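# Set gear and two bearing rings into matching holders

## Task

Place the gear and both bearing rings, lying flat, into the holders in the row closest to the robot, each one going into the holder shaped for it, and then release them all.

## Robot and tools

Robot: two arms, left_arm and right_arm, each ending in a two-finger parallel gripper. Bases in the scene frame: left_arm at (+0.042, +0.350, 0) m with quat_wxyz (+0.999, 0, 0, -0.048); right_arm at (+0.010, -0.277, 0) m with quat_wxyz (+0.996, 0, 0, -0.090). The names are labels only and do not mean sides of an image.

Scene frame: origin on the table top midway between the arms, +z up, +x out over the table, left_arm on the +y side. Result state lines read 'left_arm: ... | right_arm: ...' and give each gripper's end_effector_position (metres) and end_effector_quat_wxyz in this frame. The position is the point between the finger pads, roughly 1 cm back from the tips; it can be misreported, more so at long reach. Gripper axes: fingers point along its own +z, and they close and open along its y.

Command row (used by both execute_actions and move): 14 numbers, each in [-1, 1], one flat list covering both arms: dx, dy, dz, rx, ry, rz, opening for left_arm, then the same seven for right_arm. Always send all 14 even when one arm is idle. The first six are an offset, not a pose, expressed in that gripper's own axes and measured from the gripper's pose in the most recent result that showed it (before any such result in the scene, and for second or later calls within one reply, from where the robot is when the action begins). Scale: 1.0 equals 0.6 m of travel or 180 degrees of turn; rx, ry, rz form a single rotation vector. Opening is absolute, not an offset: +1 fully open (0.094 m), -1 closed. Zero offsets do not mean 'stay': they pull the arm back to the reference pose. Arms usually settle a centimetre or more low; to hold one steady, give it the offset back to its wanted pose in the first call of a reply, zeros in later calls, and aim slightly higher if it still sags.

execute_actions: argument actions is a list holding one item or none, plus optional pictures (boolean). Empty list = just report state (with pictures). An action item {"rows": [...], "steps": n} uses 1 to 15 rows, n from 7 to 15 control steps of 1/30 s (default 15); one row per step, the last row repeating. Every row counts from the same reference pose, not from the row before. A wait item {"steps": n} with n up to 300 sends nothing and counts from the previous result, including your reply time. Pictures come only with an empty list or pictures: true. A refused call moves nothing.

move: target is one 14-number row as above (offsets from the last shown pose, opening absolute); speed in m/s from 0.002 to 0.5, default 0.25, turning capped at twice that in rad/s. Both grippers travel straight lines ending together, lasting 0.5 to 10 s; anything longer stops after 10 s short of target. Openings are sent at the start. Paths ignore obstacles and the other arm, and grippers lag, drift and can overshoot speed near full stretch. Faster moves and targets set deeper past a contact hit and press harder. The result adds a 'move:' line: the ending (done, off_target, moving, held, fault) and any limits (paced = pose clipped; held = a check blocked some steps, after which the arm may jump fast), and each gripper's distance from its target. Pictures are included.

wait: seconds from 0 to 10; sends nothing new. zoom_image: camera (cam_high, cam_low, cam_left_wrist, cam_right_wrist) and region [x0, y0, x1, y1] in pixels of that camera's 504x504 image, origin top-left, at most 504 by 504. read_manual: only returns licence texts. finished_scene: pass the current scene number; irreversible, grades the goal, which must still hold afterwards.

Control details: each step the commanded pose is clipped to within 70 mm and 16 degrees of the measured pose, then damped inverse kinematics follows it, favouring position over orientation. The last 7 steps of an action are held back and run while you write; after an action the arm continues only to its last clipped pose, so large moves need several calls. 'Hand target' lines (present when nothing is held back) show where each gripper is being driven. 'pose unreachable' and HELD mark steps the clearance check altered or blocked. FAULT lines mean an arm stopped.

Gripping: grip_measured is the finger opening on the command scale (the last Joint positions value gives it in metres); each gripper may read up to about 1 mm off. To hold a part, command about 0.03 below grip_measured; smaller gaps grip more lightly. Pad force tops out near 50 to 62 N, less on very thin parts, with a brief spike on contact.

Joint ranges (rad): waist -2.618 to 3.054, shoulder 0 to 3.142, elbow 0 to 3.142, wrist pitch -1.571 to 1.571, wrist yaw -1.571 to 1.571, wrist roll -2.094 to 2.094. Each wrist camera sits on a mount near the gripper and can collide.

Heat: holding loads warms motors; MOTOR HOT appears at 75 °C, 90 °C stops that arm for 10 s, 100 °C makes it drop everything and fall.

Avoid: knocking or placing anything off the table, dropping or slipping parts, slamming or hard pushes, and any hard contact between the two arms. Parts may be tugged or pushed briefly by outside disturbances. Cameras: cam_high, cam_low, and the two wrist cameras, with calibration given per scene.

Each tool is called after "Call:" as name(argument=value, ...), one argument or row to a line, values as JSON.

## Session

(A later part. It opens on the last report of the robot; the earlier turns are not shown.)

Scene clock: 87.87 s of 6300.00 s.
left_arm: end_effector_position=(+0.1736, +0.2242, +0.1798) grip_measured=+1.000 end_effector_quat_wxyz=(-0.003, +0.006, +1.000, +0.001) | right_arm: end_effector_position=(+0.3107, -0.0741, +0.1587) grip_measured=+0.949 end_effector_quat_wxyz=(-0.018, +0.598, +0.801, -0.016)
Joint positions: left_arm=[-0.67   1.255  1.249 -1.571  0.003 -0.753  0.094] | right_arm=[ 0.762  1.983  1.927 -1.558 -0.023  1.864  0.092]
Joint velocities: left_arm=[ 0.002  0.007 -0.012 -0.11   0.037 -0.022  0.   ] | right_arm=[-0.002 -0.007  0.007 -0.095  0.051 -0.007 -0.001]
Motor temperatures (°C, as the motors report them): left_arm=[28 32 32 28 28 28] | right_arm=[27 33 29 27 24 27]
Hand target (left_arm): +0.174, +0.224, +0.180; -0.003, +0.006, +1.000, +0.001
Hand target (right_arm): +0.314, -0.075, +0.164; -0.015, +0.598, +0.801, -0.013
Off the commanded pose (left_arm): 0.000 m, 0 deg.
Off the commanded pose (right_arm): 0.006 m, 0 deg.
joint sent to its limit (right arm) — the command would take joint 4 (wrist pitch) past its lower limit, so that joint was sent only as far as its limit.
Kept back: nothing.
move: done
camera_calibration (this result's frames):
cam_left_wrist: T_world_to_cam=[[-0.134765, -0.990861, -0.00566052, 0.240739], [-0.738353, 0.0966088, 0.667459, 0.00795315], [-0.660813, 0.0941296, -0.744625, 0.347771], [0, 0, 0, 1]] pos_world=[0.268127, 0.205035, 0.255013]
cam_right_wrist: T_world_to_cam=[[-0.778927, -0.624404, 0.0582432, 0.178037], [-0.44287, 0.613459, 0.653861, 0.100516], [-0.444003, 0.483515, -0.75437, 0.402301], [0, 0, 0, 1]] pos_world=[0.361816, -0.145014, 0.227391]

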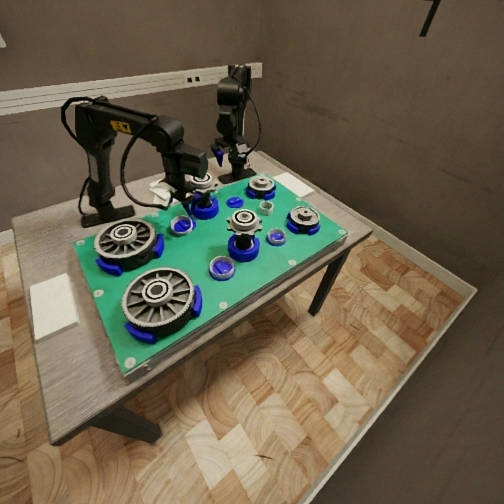

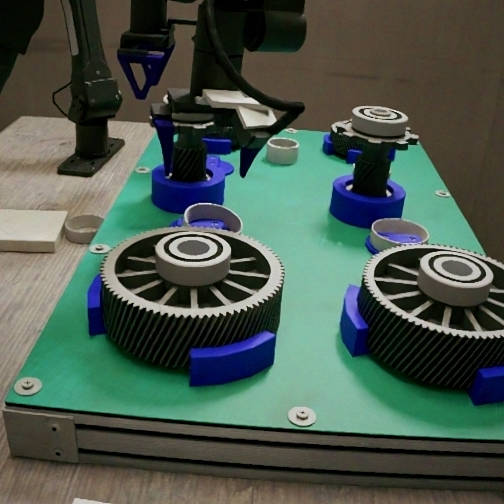

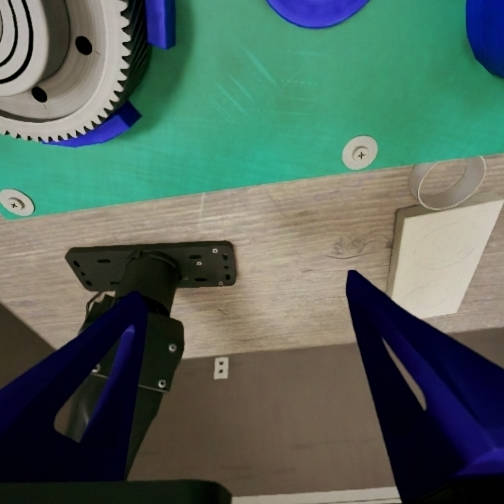

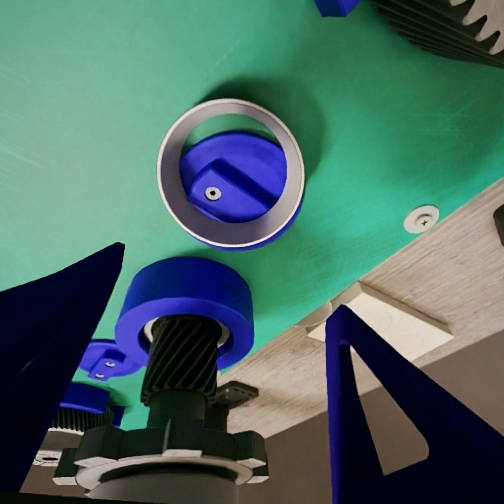

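Call:
move(
  target=[0,0,0,0,0,0,1,-0.04,0.005,0.113,-0.015,-0.003,0,1],
  speed=0.08,
)

Call:
move(
  target=[0,0,0,0,0,0,1,0,0,0,0,0,0,0.54],
)

Call:
move(
  target=[0,0,0,0,0,0,1,0.035,-0.012,-0.035,0,0,0,0.54],
  speed=0.03,
)

Scene clock: 89.73 s of 6300.00 s.
left_arm: end_effector_position=(+0.1736, +0.2242, +0.1798) grip_measured=+1.000 end_effector_quat_wxyz=(-0.003, +0.006, +1.000, +0.001) | right_arm: end_effector_position=(+0.3125, -0.0922, +0.0821) grip_measured=+1.000 end_effector_quat_wxyz=(-0.014, +0.598, +0.802, -0.014)
Joint positions: left_arm=[-0.67   1.255  1.249 -1.571  0.003 -0.753  0.094] | right_arm=[ 0.72   1.936  1.557 -1.229 -0.016  1.82   0.094]
Joint velocities: left_arm=[ 0.002 -0.002 -0.012 -0.051 -0.081  0.037  0.   ] | right_arm=[-0.002  0.002 -0.012  0.022  0.022 -0.022  0.   ]
Motor temperatures (°C, as the motors report them): left_arm=[28 31 31 28 28 28] | right_arm=[27 34 29 27 24 27]
Hand target (left_arm): +0.174, +0.224, +0.180; -0.003, +0.006, +1.000, +0.001
Hand target (right_arm): +0.317, -0.096, +0.091; +0.000, +0.598, +0.801, -0.000
Off the commanded pose (left_arm): 0.000 m, 0 deg.
Off the commanded pose (right_arm): 0.011 m, 2 deg.
Kept back: nothing.
move: off_target (right_arm)
camera_calibration (this result's frames):
cam_left_wrist: T_world_to_cam=[[-0.134765, -0.990861, -0.00566052, 0.240739], [-0.738353, 0.0966088, 0.667459, 0.00795315], [-0.660813, 0.0941296, -0.744625, 0.347771], [0, 0, 0, 1]] pos_world=[0.268127, 0.205035, 0.255013]
cam_right_wrist: T_world_to_cam=[[-0.778031, -0.626011, 0.0527105, 0.172638], [-0.449363, 0.613189, 0.649671, 0.164843], [-0.439023, 0.481778, -0.758386, 0.352666], [0, 0, 0, 1]] pos_world=[0.36322, -0.162913, 0.151263]

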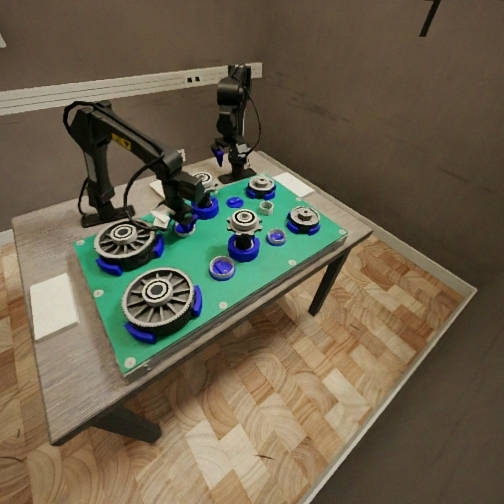

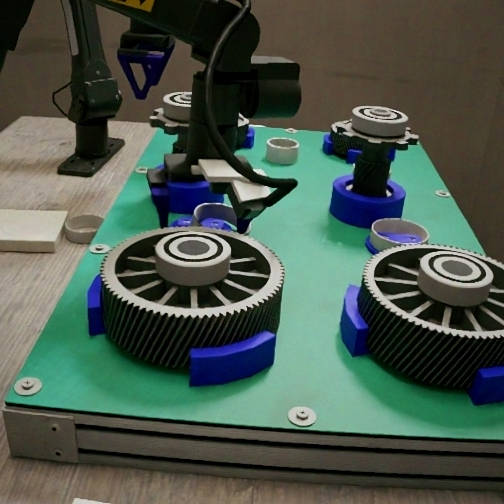

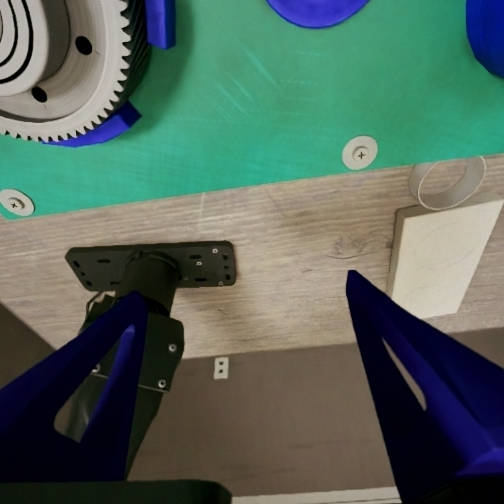

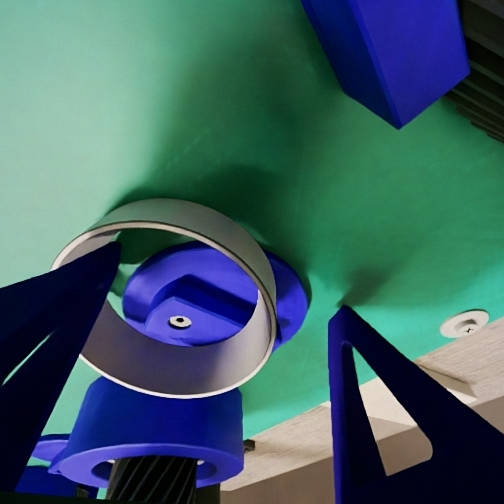

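Scene clock: 90.23 s of 6300.00 s.
left_arm: end_effector_position=(+0.1736, +0.2242, +0.1798) grip_measured=+1.000 end_effector_quat_wxyz=(-0.003, +0.006, +1.000, +0.001) | right_arm: end_effector_position=(+0.3161, -0.0906, +0.0820) grip_measured=+0.542 end_effector_quat_wxyz=(-0.010, +0.598, +0.801, -0.007)
Joint positions: left_arm=[-0.67   1.255  1.249 -1.571  0.003 -0.753  0.094] | right_arm=[ 0.719  1.936  1.557 -1.214 -0.014  1.821  0.072]
Joint velocities: left_arm=[-0.022  0.012 -0.007  0.037 -0.022 -0.051  0.   ] | right_arm=[-0.012 -0.002 -0.002 -0.037  0.007 -0.022  0.001]
Motor temperatures (°C, as the motors report them): left_arm=[28 31 31 28 28 28] | right_arm=[27 34 29 27 24 27]
Hand target (left_arm): +0.174, +0.224, +0.180; -0.003, +0.006, +1.000, +0.001
Hand target (right_arm): +0.312, -0.092, +0.082; -0.014, +0.598, +0.802, -0.014
Off the commanded pose (left_arm): 0.000 m, 0 deg.
Off the commanded pose (right_arm): 0.004 m, 1 deg.
Kept back: nothing.
move: done
camera_calibration (this result's frames):
cam_left_wrist: T_world_to_cam=[[-0.134765, -0.990861, -0.00566052, 0.240739], [-0.738353, 0.0966088, 0.667459, 0.00795315], [-0.660813, 0.0941296, -0.744625, 0.347771], [0, 0, 0, 1]] pos_world=[0.268127, 0.205035, 0.255013]
cam_right_wrist: T_world_to_cam=[[-0.7796, -0.625153, 0.0375178, 0.178243], [-0.457805, 0.609738, 0.64702, 0.168132], [-0.427362, 0.487241, -0.76155, 0.35045], [0, 0, 0, 1]] pos_world=[0.365699, -0.161841, 0.151413]

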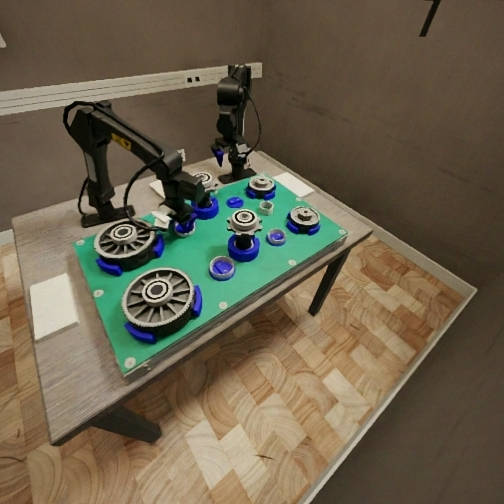

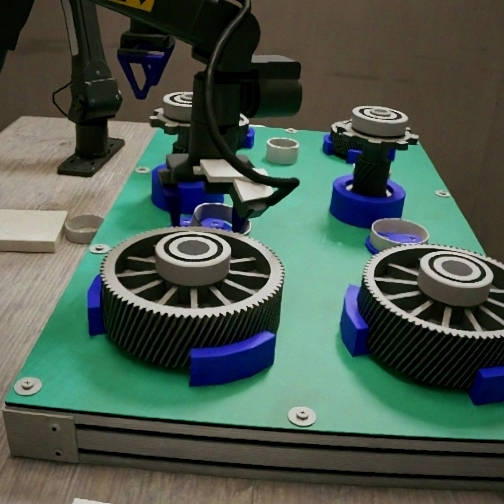

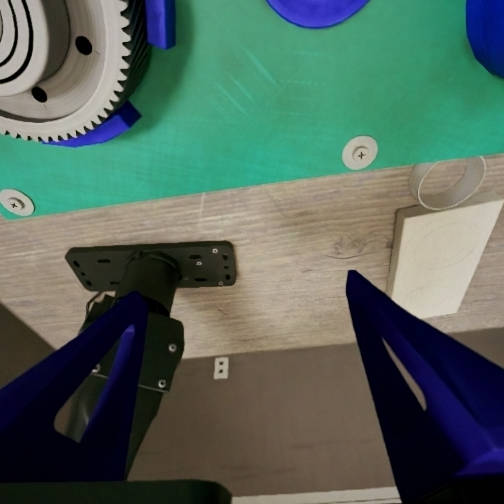

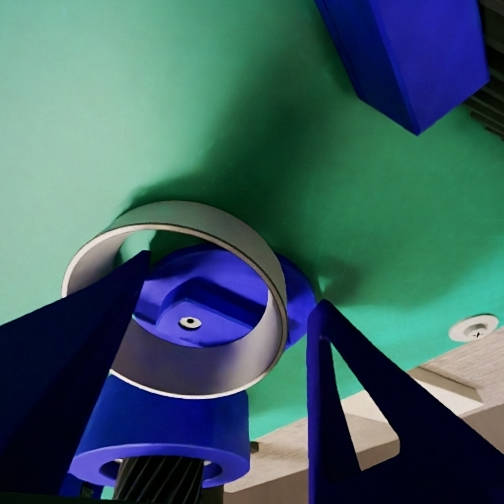

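Scene clock: 91.50 s of 6300.00 s.
left_arm: end_effector_position=(+0.1736, +0.2242, +0.1798) grip_measured=+1.000 end_effector_quat_wxyz=(-0.003, +0.006, +1.000, +0.001) | right_arm: end_effector_position=(+0.3029, -0.0763, +0.0916) grip_measured=+0.542 end_effector_quat_wxyz=(-0.015, +0.598, +0.801, -0.016)
Joint positions: left_arm=[-0.67   1.255  1.249 -1.571  0.003 -0.753  0.094] | right_arm=[ 0.771  1.936  1.595 -1.269 -0.017  1.873  0.072]
Joint velocities: left_arm=[ 0.017  0.002 -0.007  0.022 -0.022  0.022  0.   ] | right_arm=[-0.002 -0.007  0.002 -0.066  0.051 -0.051 -0.   ]
Motor temperatures (°C, as the motors report them): left_arm=[28 31 31 28 28 28] | right_arm=[27 34 29 27 24 27]
Hand target (left_arm): +0.174, +0.224, +0.180; -0.003, +0.006, +1.000, +0.001
Hand target (right_arm): +0.303, -0.073, +0.103; -0.011, +0.598, +0.801, -0.007
Off the commanded pose (left_arm): 0.000 m, 0 deg.
Off the commanded pose (right_arm): 0.012 m, 1 deg.
Kept back: nothing.
move: off_target (right_arm)
camera_calibration (this result's frames):
cam_left_wrist: T_world_to_cam=[[-0.134765, -0.990861, -0.00566052, 0.240739], [-0.738353, 0.0966088, 0.667459, 0.00795315], [-0.660813, 0.0941296, -0.744625, 0.347771], [0, 0, 0, 1]] pos_world=[0.268127, 0.205035, 0.255013]
cam_right_wrist: T_world_to_cam=[[-0.77888, -0.62471, 0.0555239, 0.174781], [-0.447067, 0.615118, 0.649432, 0.144112], [-0.43986, 0.481007, -0.75839, 0.348196], [0, 0, 0, 1]] pos_world=[0.353719, -0.146943, 0.160773]

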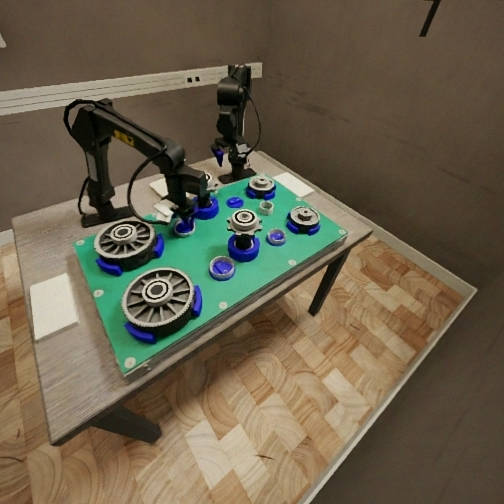

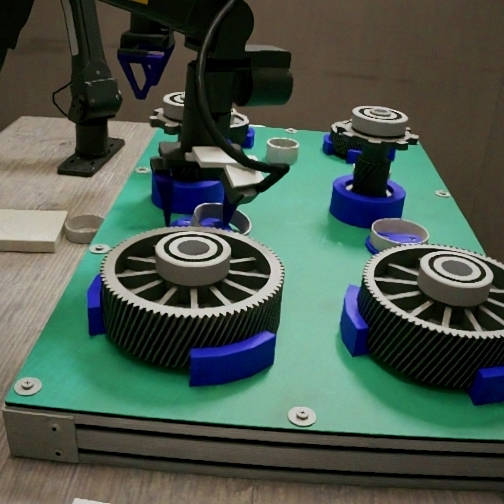

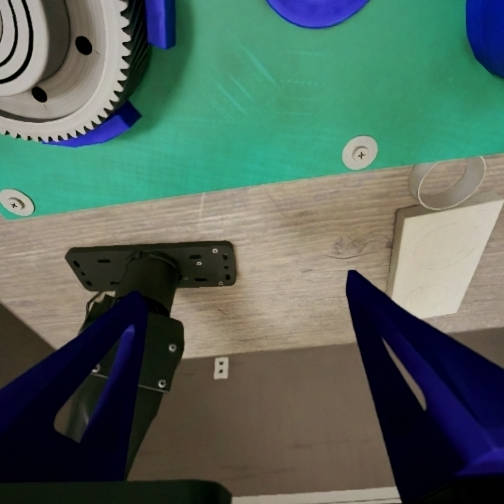

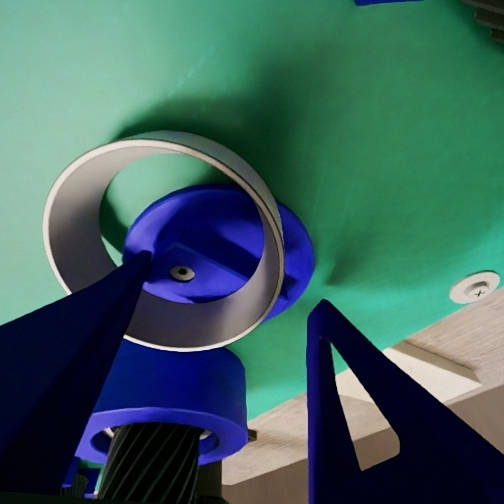

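Call:
move(
  target=[0,0,0,0,0,0,1,0,0,-0.06,-0.012,0,0,0.6],
  speed=0.08,
)

Call:
move(
  target=[0,0,0,0,0,0,1,-0.031,0.055,-0.01,0,0,0,1],
  speed=0.08,
)

Scene clock: 92.73 s of 6300.00 s.
left_arm: end_effector_position=(+0.1736, +0.2242, +0.1798) grip_measured=+1.000 end_effector_quat_wxyz=(-0.003, +0.006, +1.000, +0.001) | right_arm: end_effector_position=(+0.3008, -0.0774, +0.1077) grip_measured=+0.598 end_effector_quat_wxyz=(-0.018, +0.599, +0.801, -0.022)
Joint positions: left_arm=[-0.67   1.255  1.249 -1.571  0.003 -0.753  0.094] | right_arm=[ 0.771  1.936  1.658 -1.346 -0.019  1.874  0.075]
Joint velocities: left_arm=[-0.002 -0.012 -0.002 -0.051  0.081  0.007  0.   ] | right_arm=[-0.007 -0.007 -0.002 -0.007  0.066 -0.081  0.001]
Motor temperatures (°C, as the motors report them): left_arm=[28 31 31 28 28 28] | right_arm=[27 34 29 27 24 27]
Hand target (left_arm): +0.174, +0.224, +0.180; -0.003, +0.006, +1.000, +0.001
Hand target (right_arm): +0.304, -0.076, +0.127; -0.004, +0.598, +0.801, -0.000
Off the commanded pose (left_arm): 0.000 m, 0 deg.
Off the commanded pose (right_arm): 0.020 m, 3 deg.
Kept back: nothing.
move: off_target (right_arm)
camera_calibration (this result's frames):
cam_left_wrist: T_world_to_cam=[[-0.134765, -0.990861, -0.00566052, 0.240739], [-0.738353, 0.0966088, 0.667459, 0.00795315], [-0.660813, 0.0941296, -0.744625, 0.347771], [0, 0, 0, 1]] pos_world=[0.268127, 0.205035, 0.255013]
cam_right_wrist: T_world_to_cam=[[-0.778852, -0.62335, 0.0694557, 0.170119], [-0.43815, 0.619977, 0.650886, 0.130917], [-0.448791, 0.476512, -0.755991, 0.362078], [0, 0, 0, 1]] pos_world=[0.352356, -0.147656, 0.1767]

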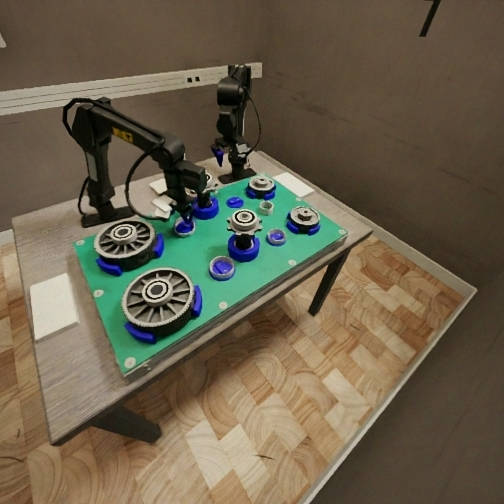

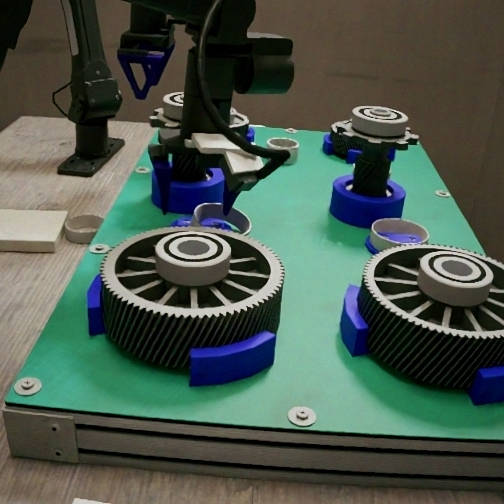

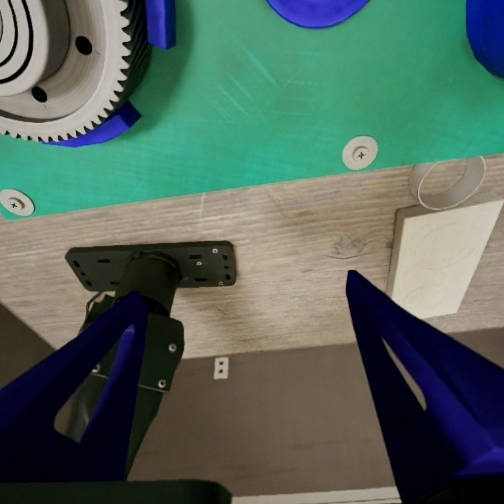

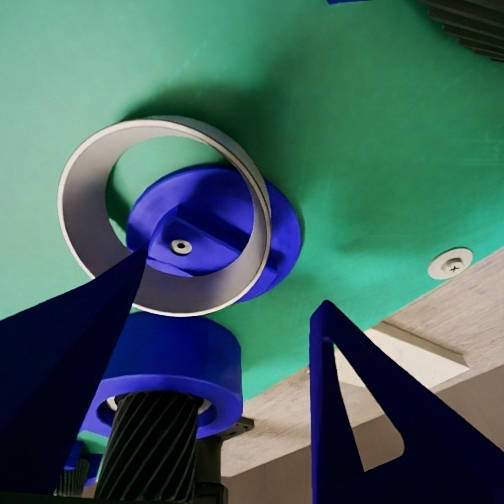

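Scene clock: 93.70 s of 6300.00 s.
left_arm: end_effector_position=(+0.1736, +0.2242, +0.1798) grip_measured=+1.000 end_effector_quat_wxyz=(-0.003, +0.006, +1.000, +0.001) | right_arm: end_effector_position=(+0.3332, -0.0852, +0.1058) grip_measured=+1.000 end_effector_quat_wxyz=(-0.023, +0.599, +0.800, -0.025)
Joint positions: left_arm=[-0.67   1.255  1.249 -1.571  0.003 -0.753  0.094] | right_arm=[ 0.705  2.041  1.8   -1.393 -0.022  1.809  0.094]
Joint velocities: left_arm=[-0.002 -0.002 -0.022  0.037 -0.022 -0.022  0.   ] | right_arm=[ 0.007  0.007  0.012 -0.007 -0.022  0.007  0.   ]
Motor temperatures (°C, as the motors report them): left_arm=[28 31 31 28 28 28] | right_arm=[27 34 30 27 24 27]
Hand target (left_arm): +0.174, +0.224, +0.180; -0.003, +0.006, +1.000, +0.001
Hand target (right_arm): +0.338, -0.086, +0.111; -0.017, +0.599, +0.800, -0.022
Off the commanded pose (left_arm): 0.000 m, 0 deg.
Off the commanded pose (right_arm): 0.008 m, 1 deg.
Kept back: nothing.
move: done
camera_calibration (this result's frames):
cam_left_wrist: T_world_to_cam=[[-0.134765, -0.990861, -0.00566052, 0.240739], [-0.738353, 0.0966088, 0.667459, 0.00795315], [-0.660813, 0.0941296, -0.744625, 0.347771], [0, 0, 0, 1]] pos_world=[0.268127, 0.205035, 0.255013]
cam_right_wrist: T_world_to_cam=[[-0.779638, -0.621407, 0.0775667, 0.190217], [-0.429206, 0.62043, 0.656391, 0.147695], [-0.456011, 0.478455, -0.750423, 0.380892], [0, 0, 0, 1]] pos_world=[0.385382, -0.155672, 0.17413]

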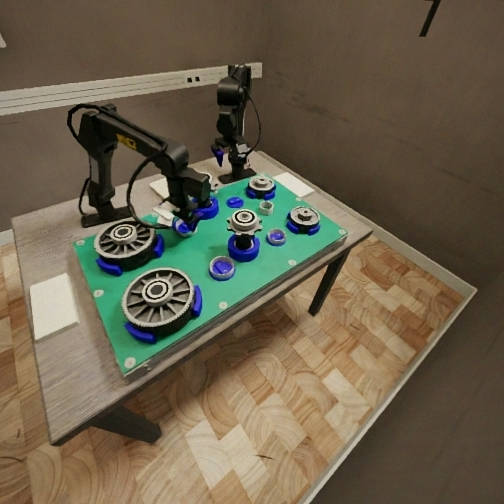

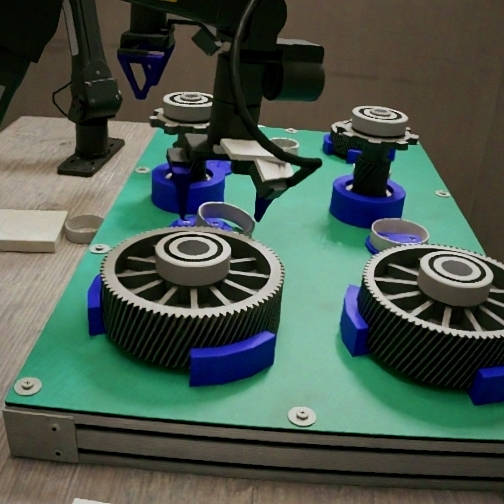

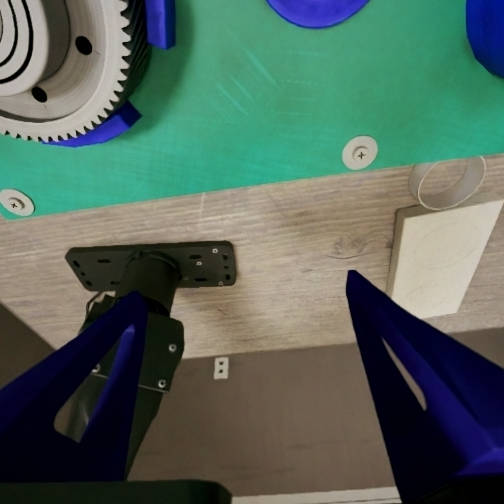

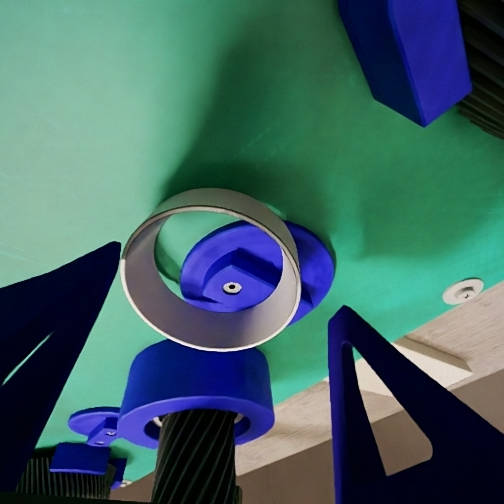

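Call:
move(
  target=[0,0,0,0,0,0,1,-0.006,0.025,-0.005,-0.018,0,0,1],
  speed=0.05,
)

Call:
move(
  target=[0,0,0,0,0,0,1,0,0,0.033,0,0,0,1],
  speed=0.04,
)

Call:
move(
  target=[0,0,0,0,0,0,1,0,0,0,0,0,0,0.54],
)

Scene clock: 94.83 s of 6300.00 s.
left_arm: end_effector_position=(+0.1736, +0.2242, +0.1798) grip_measured=+1.000 end_effector_quat_wxyz=(-0.003, +0.006, +1.000, +0.001) | right_arm: end_effector_position=(+0.3414, -0.0803, +0.1055) grip_measured=+1.000 end_effector_quat_wxyz=(-0.015, +0.598, +0.802, -0.007)
Joint positions: left_arm=[-0.67   1.255  1.249 -1.571  0.003 -0.753  0.094] | right_arm=[ 0.705  2.041  1.801 -1.355 -0.023  1.805  0.094]
Joint velocities: left_arm=[ 0.002 -0.002 -0.007 -0.022  0.066  0.037  0.   ] | right_arm=[ 0.002  0.002 -0.012  0.037 -0.051  0.022  0.   ]
Motor temperatures (°C, as the motors report them): left_arm=[28 30 31 28 28 28] | right_arm=[27 34 30 27 24 27]
Hand target (left_arm): +0.174, +0.224, +0.180; -0.003, +0.006, +1.000, +0.001
Hand target (right_arm): +0.349, -0.084, +0.108; -0.006, +0.600, +0.800, -0.002
Off the commanded pose (left_arm): 0.000 m, 0 deg.
Off the commanded pose (right_arm): 0.009 m, 1 deg.
Kept back: nothing.
move: done
camera_calibration (this result's frames):
cam_left_wrist: T_world_to_cam=[[-0.134765, -0.990861, -0.00566052, 0.240739], [-0.738353, 0.0966088, 0.667459, 0.00795315], [-0.660813, 0.0941296, -0.744625, 0.347771], [0, 0, 0, 1]] pos_world=[0.268127, 0.205035, 0.255013]
cam_right_wrist: T_world_to_cam=[[-0.778721, -0.626115, 0.039677, 0.202906], [-0.45338, 0.605343, 0.654222, 0.155659], [-0.433636, 0.491468, -0.755261, 0.375949], [0, 0, 0, 1]] pos_world=[0.391605, -0.151952, 0.174053]

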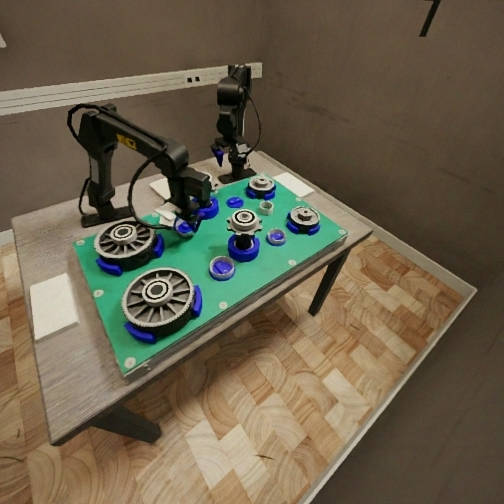

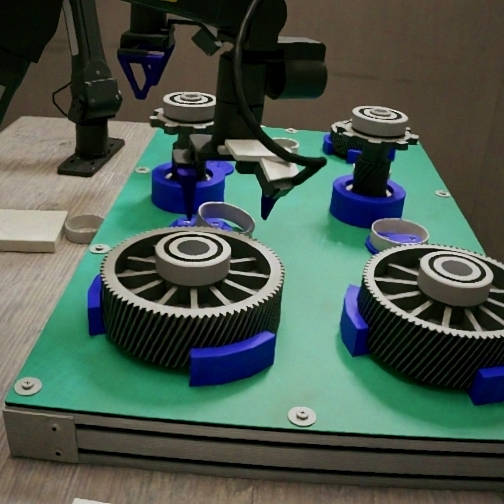

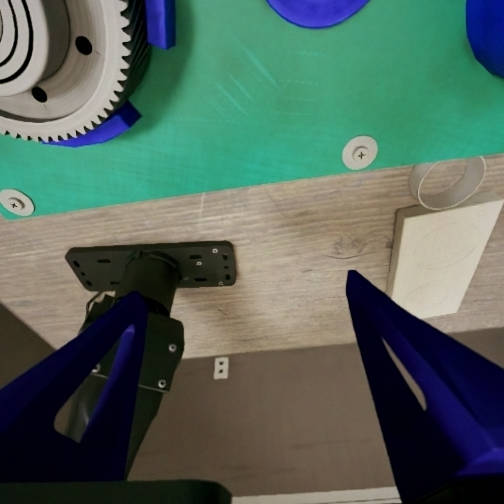

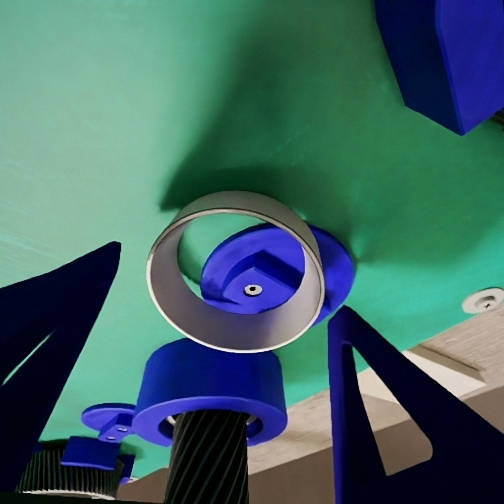

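Scene clock: 95.77 s of 6300.00 s.
left_arm: end_effector_position=(+0.1736, +0.2242, +0.1798) grip_measured=+1.000 end_effector_quat_wxyz=(-0.003, +0.006, +1.000, +0.001) | right_arm: end_effector_position=(+0.3407, -0.0801, +0.0876) grip_measured=+1.000 end_effector_quat_wxyz=(-0.017, +0.598, +0.802, -0.006)
Joint positions: left_arm=[-0.67   1.255  1.249 -1.571  0.003 -0.753  0.094] | right_arm=[ 0.705  2.041  1.73  -1.284 -0.026  1.805  0.094]
Joint velocities: left_arm=[ 0.012 -0.007 -0.002 -0.007  0.037  0.007  0.   ] | right_arm=[-0.002  0.012  0.002 -0.066  0.022  0.022  0.   ]
Motor temperatures (°C, as the motors report them): left_arm=[28 30 31 28 28 28] | right_arm=[27 34 30 27 24 27]
Hand target (left_arm): +0.174, +0.224, +0.180; -0.003, +0.006, +1.000, +0.001
Hand target (right_arm): +0.341, -0.080, +0.086; -0.015, +0.598, +0.802, -0.007
Off the commanded pose (left_arm): 0.000 m, 0 deg.
Off the commanded pose (right_arm): 0.002 m, 0 deg.
Kept back: nothing.
move: done
camera_calibration (this result's frames):
cam_left_wrist: T_world_to_cam=[[-0.134765, -0.990861, -0.00566052, 0.240739], [-0.738353, 0.0966088, 0.667459, 0.00795315], [-0.660813, 0.0941296, -0.744625, 0.347771], [0, 0, 0, 1]] pos_world=[0.268127, 0.205035, 0.255013]
cam_right_wrist: T_world_to_cam=[[-0.778735, -0.626173, 0.0384574, 0.203355], [-0.452767, 0.603396, 0.656441, 0.166344], [-0.434251, 0.493782, -0.753396, 0.362272], [0, 0, 0, 1]] pos_world=[0.390992, -0.151919, 0.155919]

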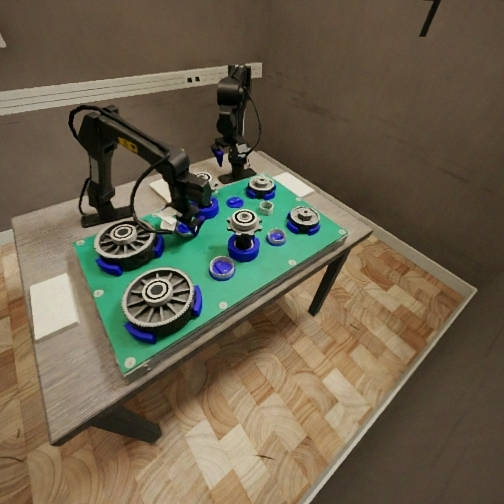

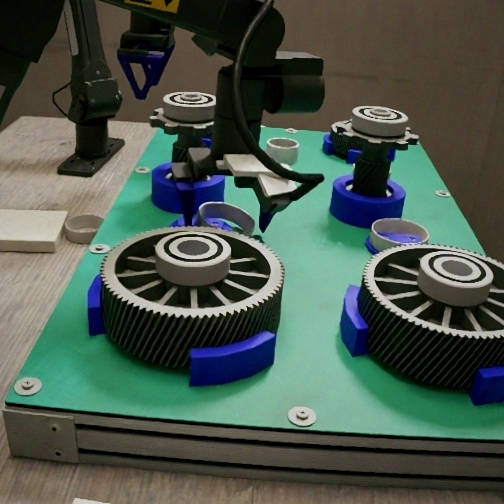

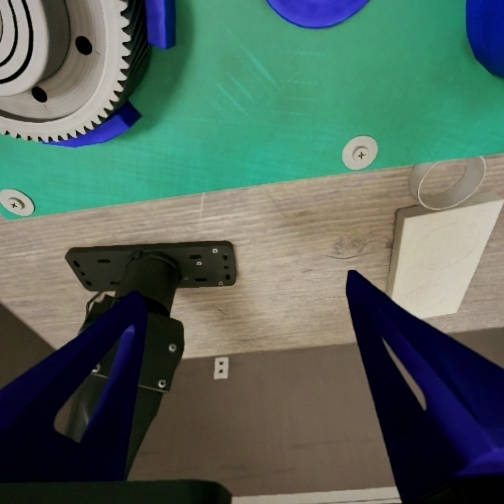

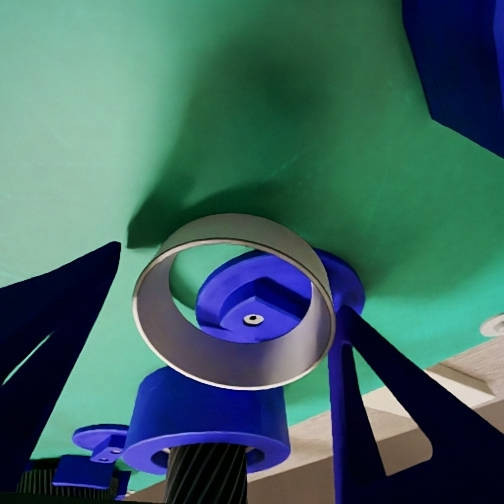

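Scene clock: 96.27 s of 6300.00 s.
left_arm: end_effector_position=(+0.1736, +0.2242, +0.1798) grip_measured=+1.000 end_effector_quat_wxyz=(-0.003, +0.006, +1.000, +0.001) | right_arm: end_effector_position=(+0.3406, -0.0799, +0.0876) grip_measured=+0.586 end_effector_quat_wxyz=(-0.017, +0.598, +0.801, -0.006)
Joint positions: left_arm=[-0.67   1.255  1.249 -1.571  0.003 -0.753  0.094] | right_arm=[ 0.705  2.041  1.73  -1.284 -0.027  1.805  0.074]
Joint velocities: left_arm=[-0.002 -0.012  0.012 -0.022 -0.066 -0.007  0.   ] | right_arm=[ 0.017 -0.007  0.002  0.007 -0.007 -0.095 -0.001]
Motor temperatures (°C, as the motors report them): left_arm=[28 30 31 28 28 28] | right_arm=[27 34 30 27 24 27]
Hand target (left_arm): +0.174, +0.224, +0.180; -0.003, +0.006, +1.000, +0.001
Hand target (right_arm): +0.341, -0.080, +0.088; -0.017, +0.598, +0.801, -0.006
Off the commanded pose (left_arm): 0.000 m, 0 deg.
Off the commanded pose (right_arm): 0.000 m, 0 deg.
Kept back: nothing.
move: done
camera_calibration (this result's frames):
cam_left_wrist: T_world_to_cam=[[-0.134765, -0.990861, -0.00566052, 0.240739], [-0.738353, 0.0966088, 0.667459, 0.00795315], [-0.660813, 0.0941296, -0.744625, 0.347771], [0, 0, 0, 1]] pos_world=[0.268127, 0.205035, 0.255013]
cam_right_wrist: T_world_to_cam=[[-0.778968, -0.625897, 0.0382359, 0.203517], [-0.452011, 0.602726, 0.657577, 0.165726], [-0.434621, 0.494948, -0.752416, 0.362236], [0, 0, 0, 1]] pos_world=[0.390879, -0.151794, 0.155793]

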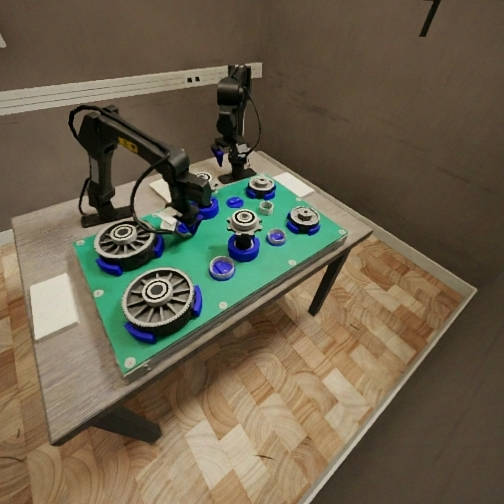

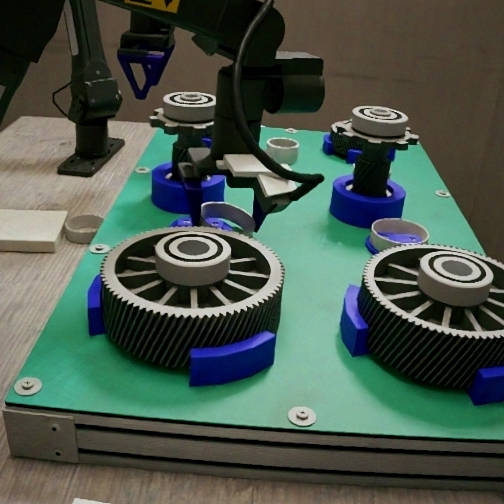

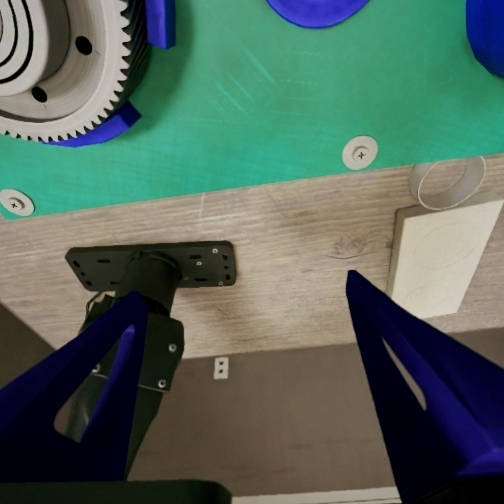

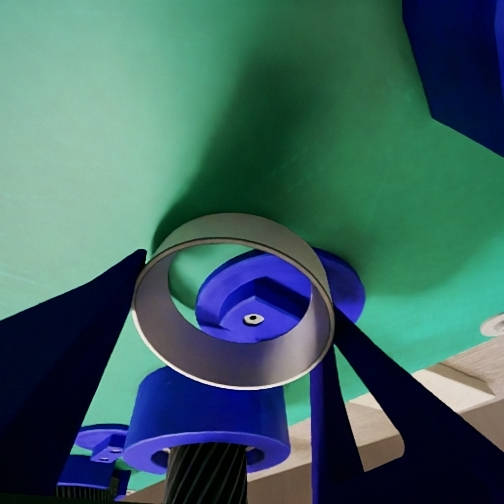

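Call:
move(
  target=[0,0,0,0,0,0,1,0,0,-0.05,0,0,0,0.54],
  speed=0.04,
)

Call:
move(
  target=[0,0,0,0,0,0,1,0.038,-0.047,-0.015,0,0,0,0.54],
  speed=0.04,
)

Scene clock: 97.77 s of 6300.00 s.
left_arm: end_effector_position=(+0.1736, +0.2242, +0.1798) grip_measured=+1.000 end_effector_quat_wxyz=(-0.003, +0.006, +1.000, +0.001) | right_arm: end_effector_position=(+0.3373, -0.0815, +0.1090) grip_measured=+0.586 end_effector_quat_wxyz=(-0.021, +0.598, +0.801, -0.014)
Joint positions: left_arm=[-0.67   1.255  1.249 -1.571  0.003 -0.753  0.094] | right_arm=[ 0.705  2.041  1.814 -1.385 -0.029  1.805  0.074]
Joint velocities: left_arm=[-0.002  0.012 -0.042 -0.125  0.037 -0.022  0.   ] | right_arm=[-0.022 -0.002  0.002  0.022  0.037 -0.037 -0.   ]
Motor temperatures (°C, as the motors report them): left_arm=[28 30 31 28 28 28] | right_arm=[27 34 30 27 24 27]
Hand target (left_arm): +0.174, +0.224, +0.180; -0.003, +0.006, +1.000, +0.001
Hand target (right_arm): +0.341, -0.080, +0.118; -0.017, +0.598, +0.801, -0.006
Off the commanded pose (left_arm): 0.000 m, 0 deg.
Off the commanded pose (right_arm): 0.010 m, 1 deg.
Kept back: nothing.
move: done
camera_calibration (this result's frames):
cam_left_wrist: T_world_to_cam=[[-0.134765, -0.990861, -0.00566052, 0.240739], [-0.738353, 0.0966088, 0.667459, 0.00795315], [-0.660813, 0.0941296, -0.744625, 0.347771], [0, 0, 0, 1]] pos_world=[0.268127, 0.205035, 0.255013]
cam_right_wrist: T_world_to_cam=[[-0.778271, -0.625519, 0.05495, 0.197121], [-0.441683, 0.607535, 0.660165, 0.147747], [-0.44633, 0.489517, -0.749108, 0.380841], [0, 0, 0, 1]] pos_world=[0.388651, -0.152887, 0.176922]

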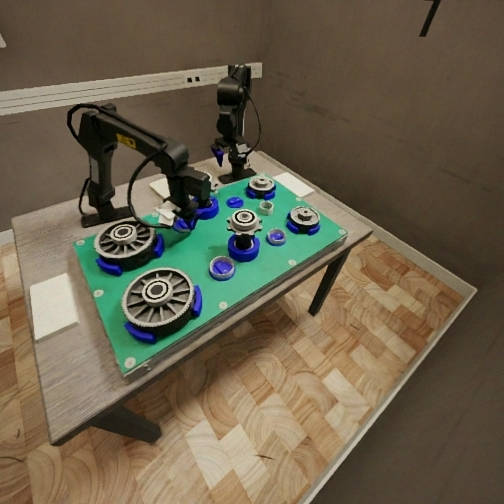

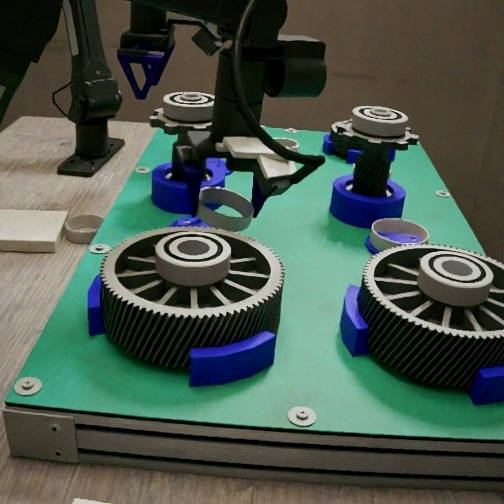

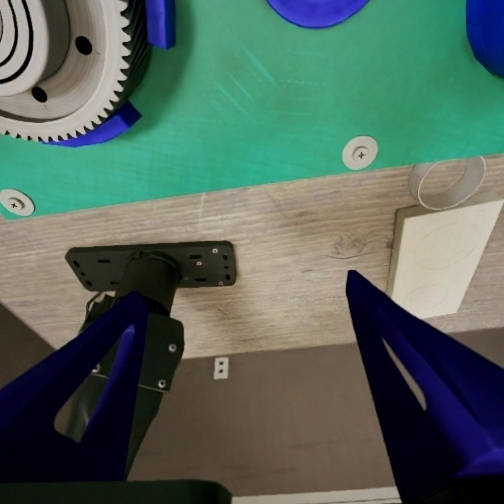

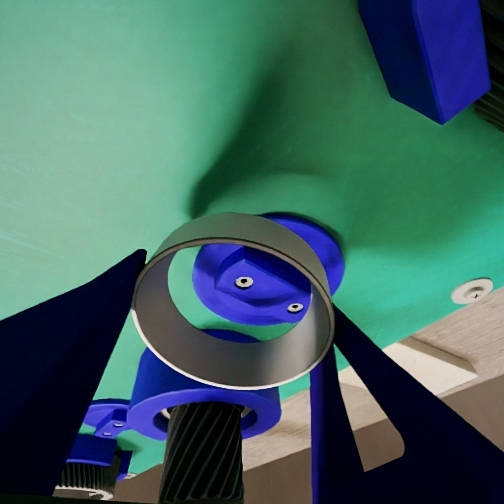

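Scene clock: 99.00 s of 6300.00 s.
left_arm: end_effector_position=(+0.1736, +0.2242, +0.1798) grip_measured=+1.000 end_effector_quat_wxyz=(-0.003, +0.006, +1.000, +0.001) | right_arm: end_effector_position=(+0.3067, -0.0681, +0.1068) grip_measured=+0.586 end_effector_quat_wxyz=(-0.028, +0.596, +0.802, -0.028)
Joint positions: left_arm=[-0.67   1.255  1.249 -1.571  0.003 -0.753  0.094] | right_arm=[ 0.776  1.995  1.735 -1.382 -0.035  1.873  0.074]
Joint velocities: left_arm=[-0.007 -0.012 -0.002  0.037 -0.081  0.022  0.   ] | right_arm=[-0.022 -0.012 -0.007 -0.051  0.022 -0.007  0.001]
Motor temperatures (°C, as the motors report them): left_arm=[28 30 31 28 28 28] | right_arm=[27 34 30 27 24 27]
Hand target (left_arm): +0.174, +0.224, +0.180; -0.003, +0.006, +1.000, +0.001
Hand target (right_arm): +0.304, -0.068, +0.120; -0.022, +0.598, +0.801, -0.013
Off the commanded pose (left_arm): 0.000 m, 0 deg.
Off the commanded pose (right_arm): 0.013 m, 2 deg.
Kept back: nothing.
move: off_target (right_arm)
camera_calibration (this result's frames):
cam_left_wrist: T_world_to_cam=[[-0.134765, -0.990861, -0.00566052, 0.240739], [-0.738353, 0.0966088, 0.667459, 0.00795315], [-0.660813, 0.0941296, -0.744625, 0.347771], [0, 0, 0, 1]] pos_world=[0.268127, 0.205035, 0.255013]
cam_right_wrist: T_world_to_cam=[[-0.774314, -0.627005, 0.0854605, 0.177214], [-0.425235, 0.615576, 0.663507, 0.122704], [-0.468629, 0.477422, -0.743273, 0.364403], [0, 0, 0, 1]] pos_world=[0.360167, -0.138394, 0.174291]

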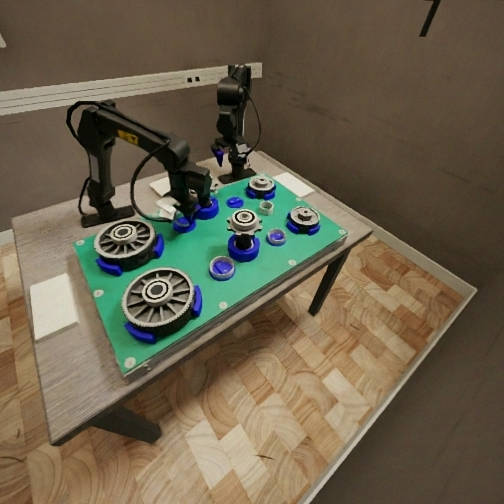

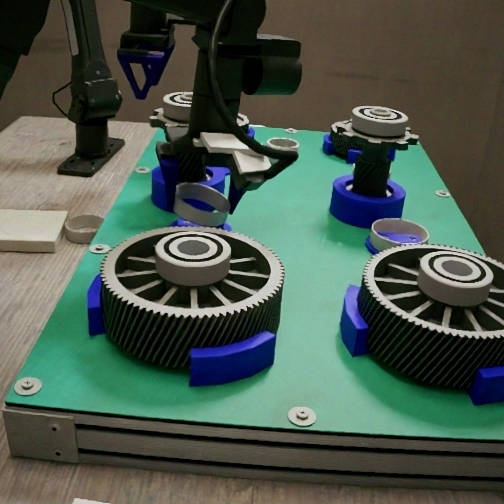

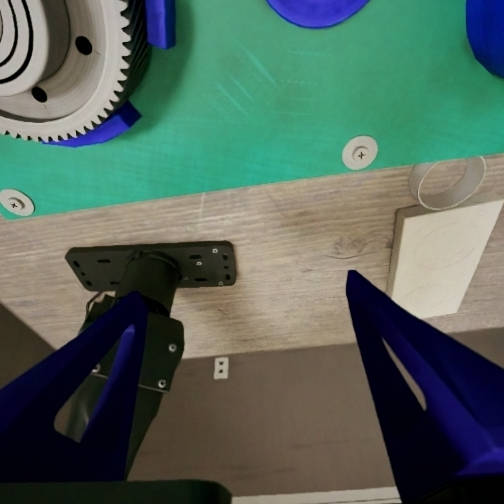

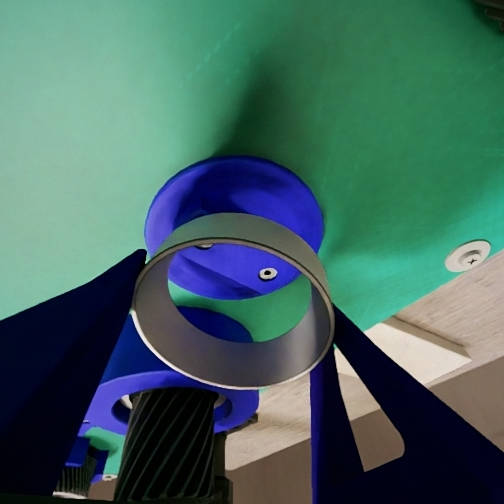

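Call:
move(
  target=[0,0,0,0,0,0,1,-0.008,0,0.012,-0.08,0,0,0.54],
  speed=0.03,
)

Scene clock: 103.67 s of 6300.00 s.
left_arm: end_effector_position=(+0.1736, +0.2242, +0.1798) grip_measured=+1.000 end_effector_quat_wxyz=(-0.003, +0.006, +1.000, +0.001) | right_arm: end_effector_position=(+0.3086, -0.0743, +0.0882) grip_measured=+0.586 end_effector_quat_wxyz=(+0.036, +0.598, +0.798, +0.058)
Joint positions: left_arm=[-0.67   1.255  1.249 -1.571  0.003 -0.753  0.094] | right_arm=[ 0.792  1.799  1.394 -1.034  0.032  1.894  0.074]
Joint velocities: left_arm=[-0.012 -0.007 -0.002 -0.051 -0.007 -0.051  0.   ] | right_arm=[ 0.007 -0.017  0.002 -0.081 -0.022 -0.037 -0.   ]
Motor temperatures (°C, as the motors report them): left_arm=[28 29 30 28 28 28] | right_arm=[27 35 29 27 24 27]
Hand target (left_arm): +0.174, +0.224, +0.180; -0.003, +0.006, +1.000, +0.001
Hand target (right_arm): +0.308, -0.073, +0.100; +0.046, +0.596, +0.798, +0.073
Off the commanded pose (left_arm): 0.000 m, 0 deg.
Off the commanded pose (right_arm): 0.011 m, 2 deg.
Kept back: nothing.
move: off_target (right_arm)
camera_calibration (this result's frames):
cam_left_wrist: T_world_to_cam=[[-0.134765, -0.990861, -0.00566052, 0.240739], [-0.738353, 0.0966088, 0.667459, 0.00795315], [-0.660813, 0.0941296, -0.744625, 0.347771], [0, 0, 0, 1]] pos_world=[0.268127, 0.205035, 0.255013]
cam_right_wrist: T_world_to_cam=[[-0.776557, -0.620083, -0.11161, 0.195005], [-0.550322, 0.581314, 0.599349, 0.181354], [-0.306766, 0.52685, -0.792669, 0.312518], [0, 0, 0, 1]] pos_world=[0.347106, -0.149154, 0.160794]

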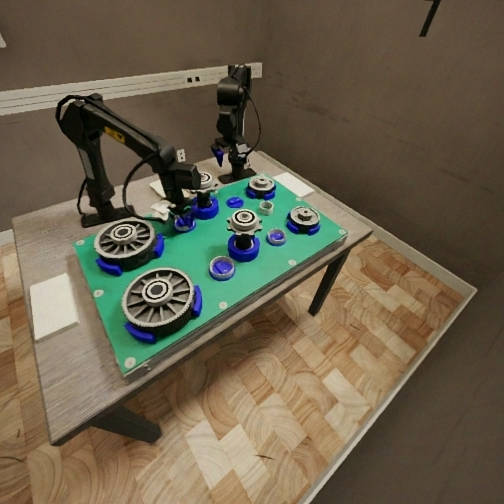

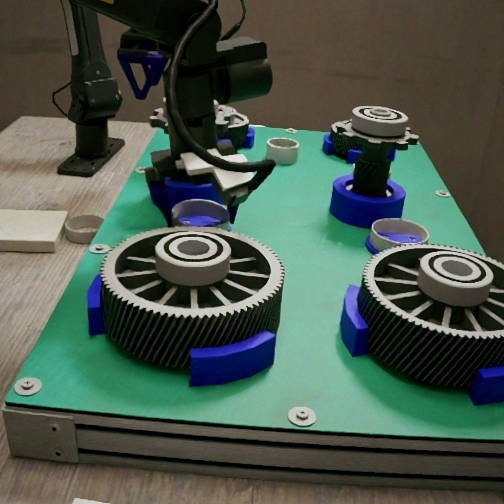

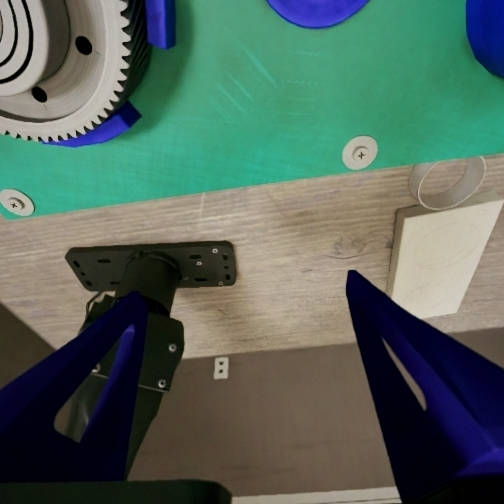

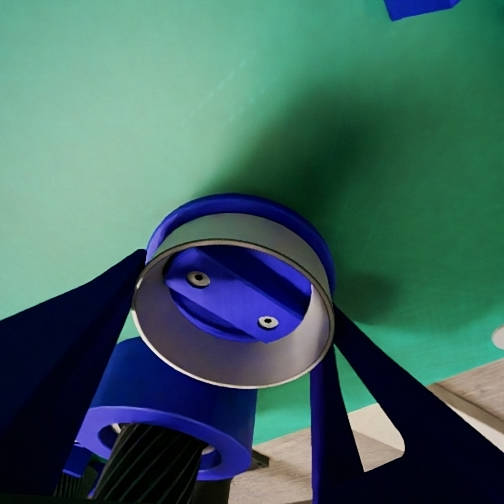

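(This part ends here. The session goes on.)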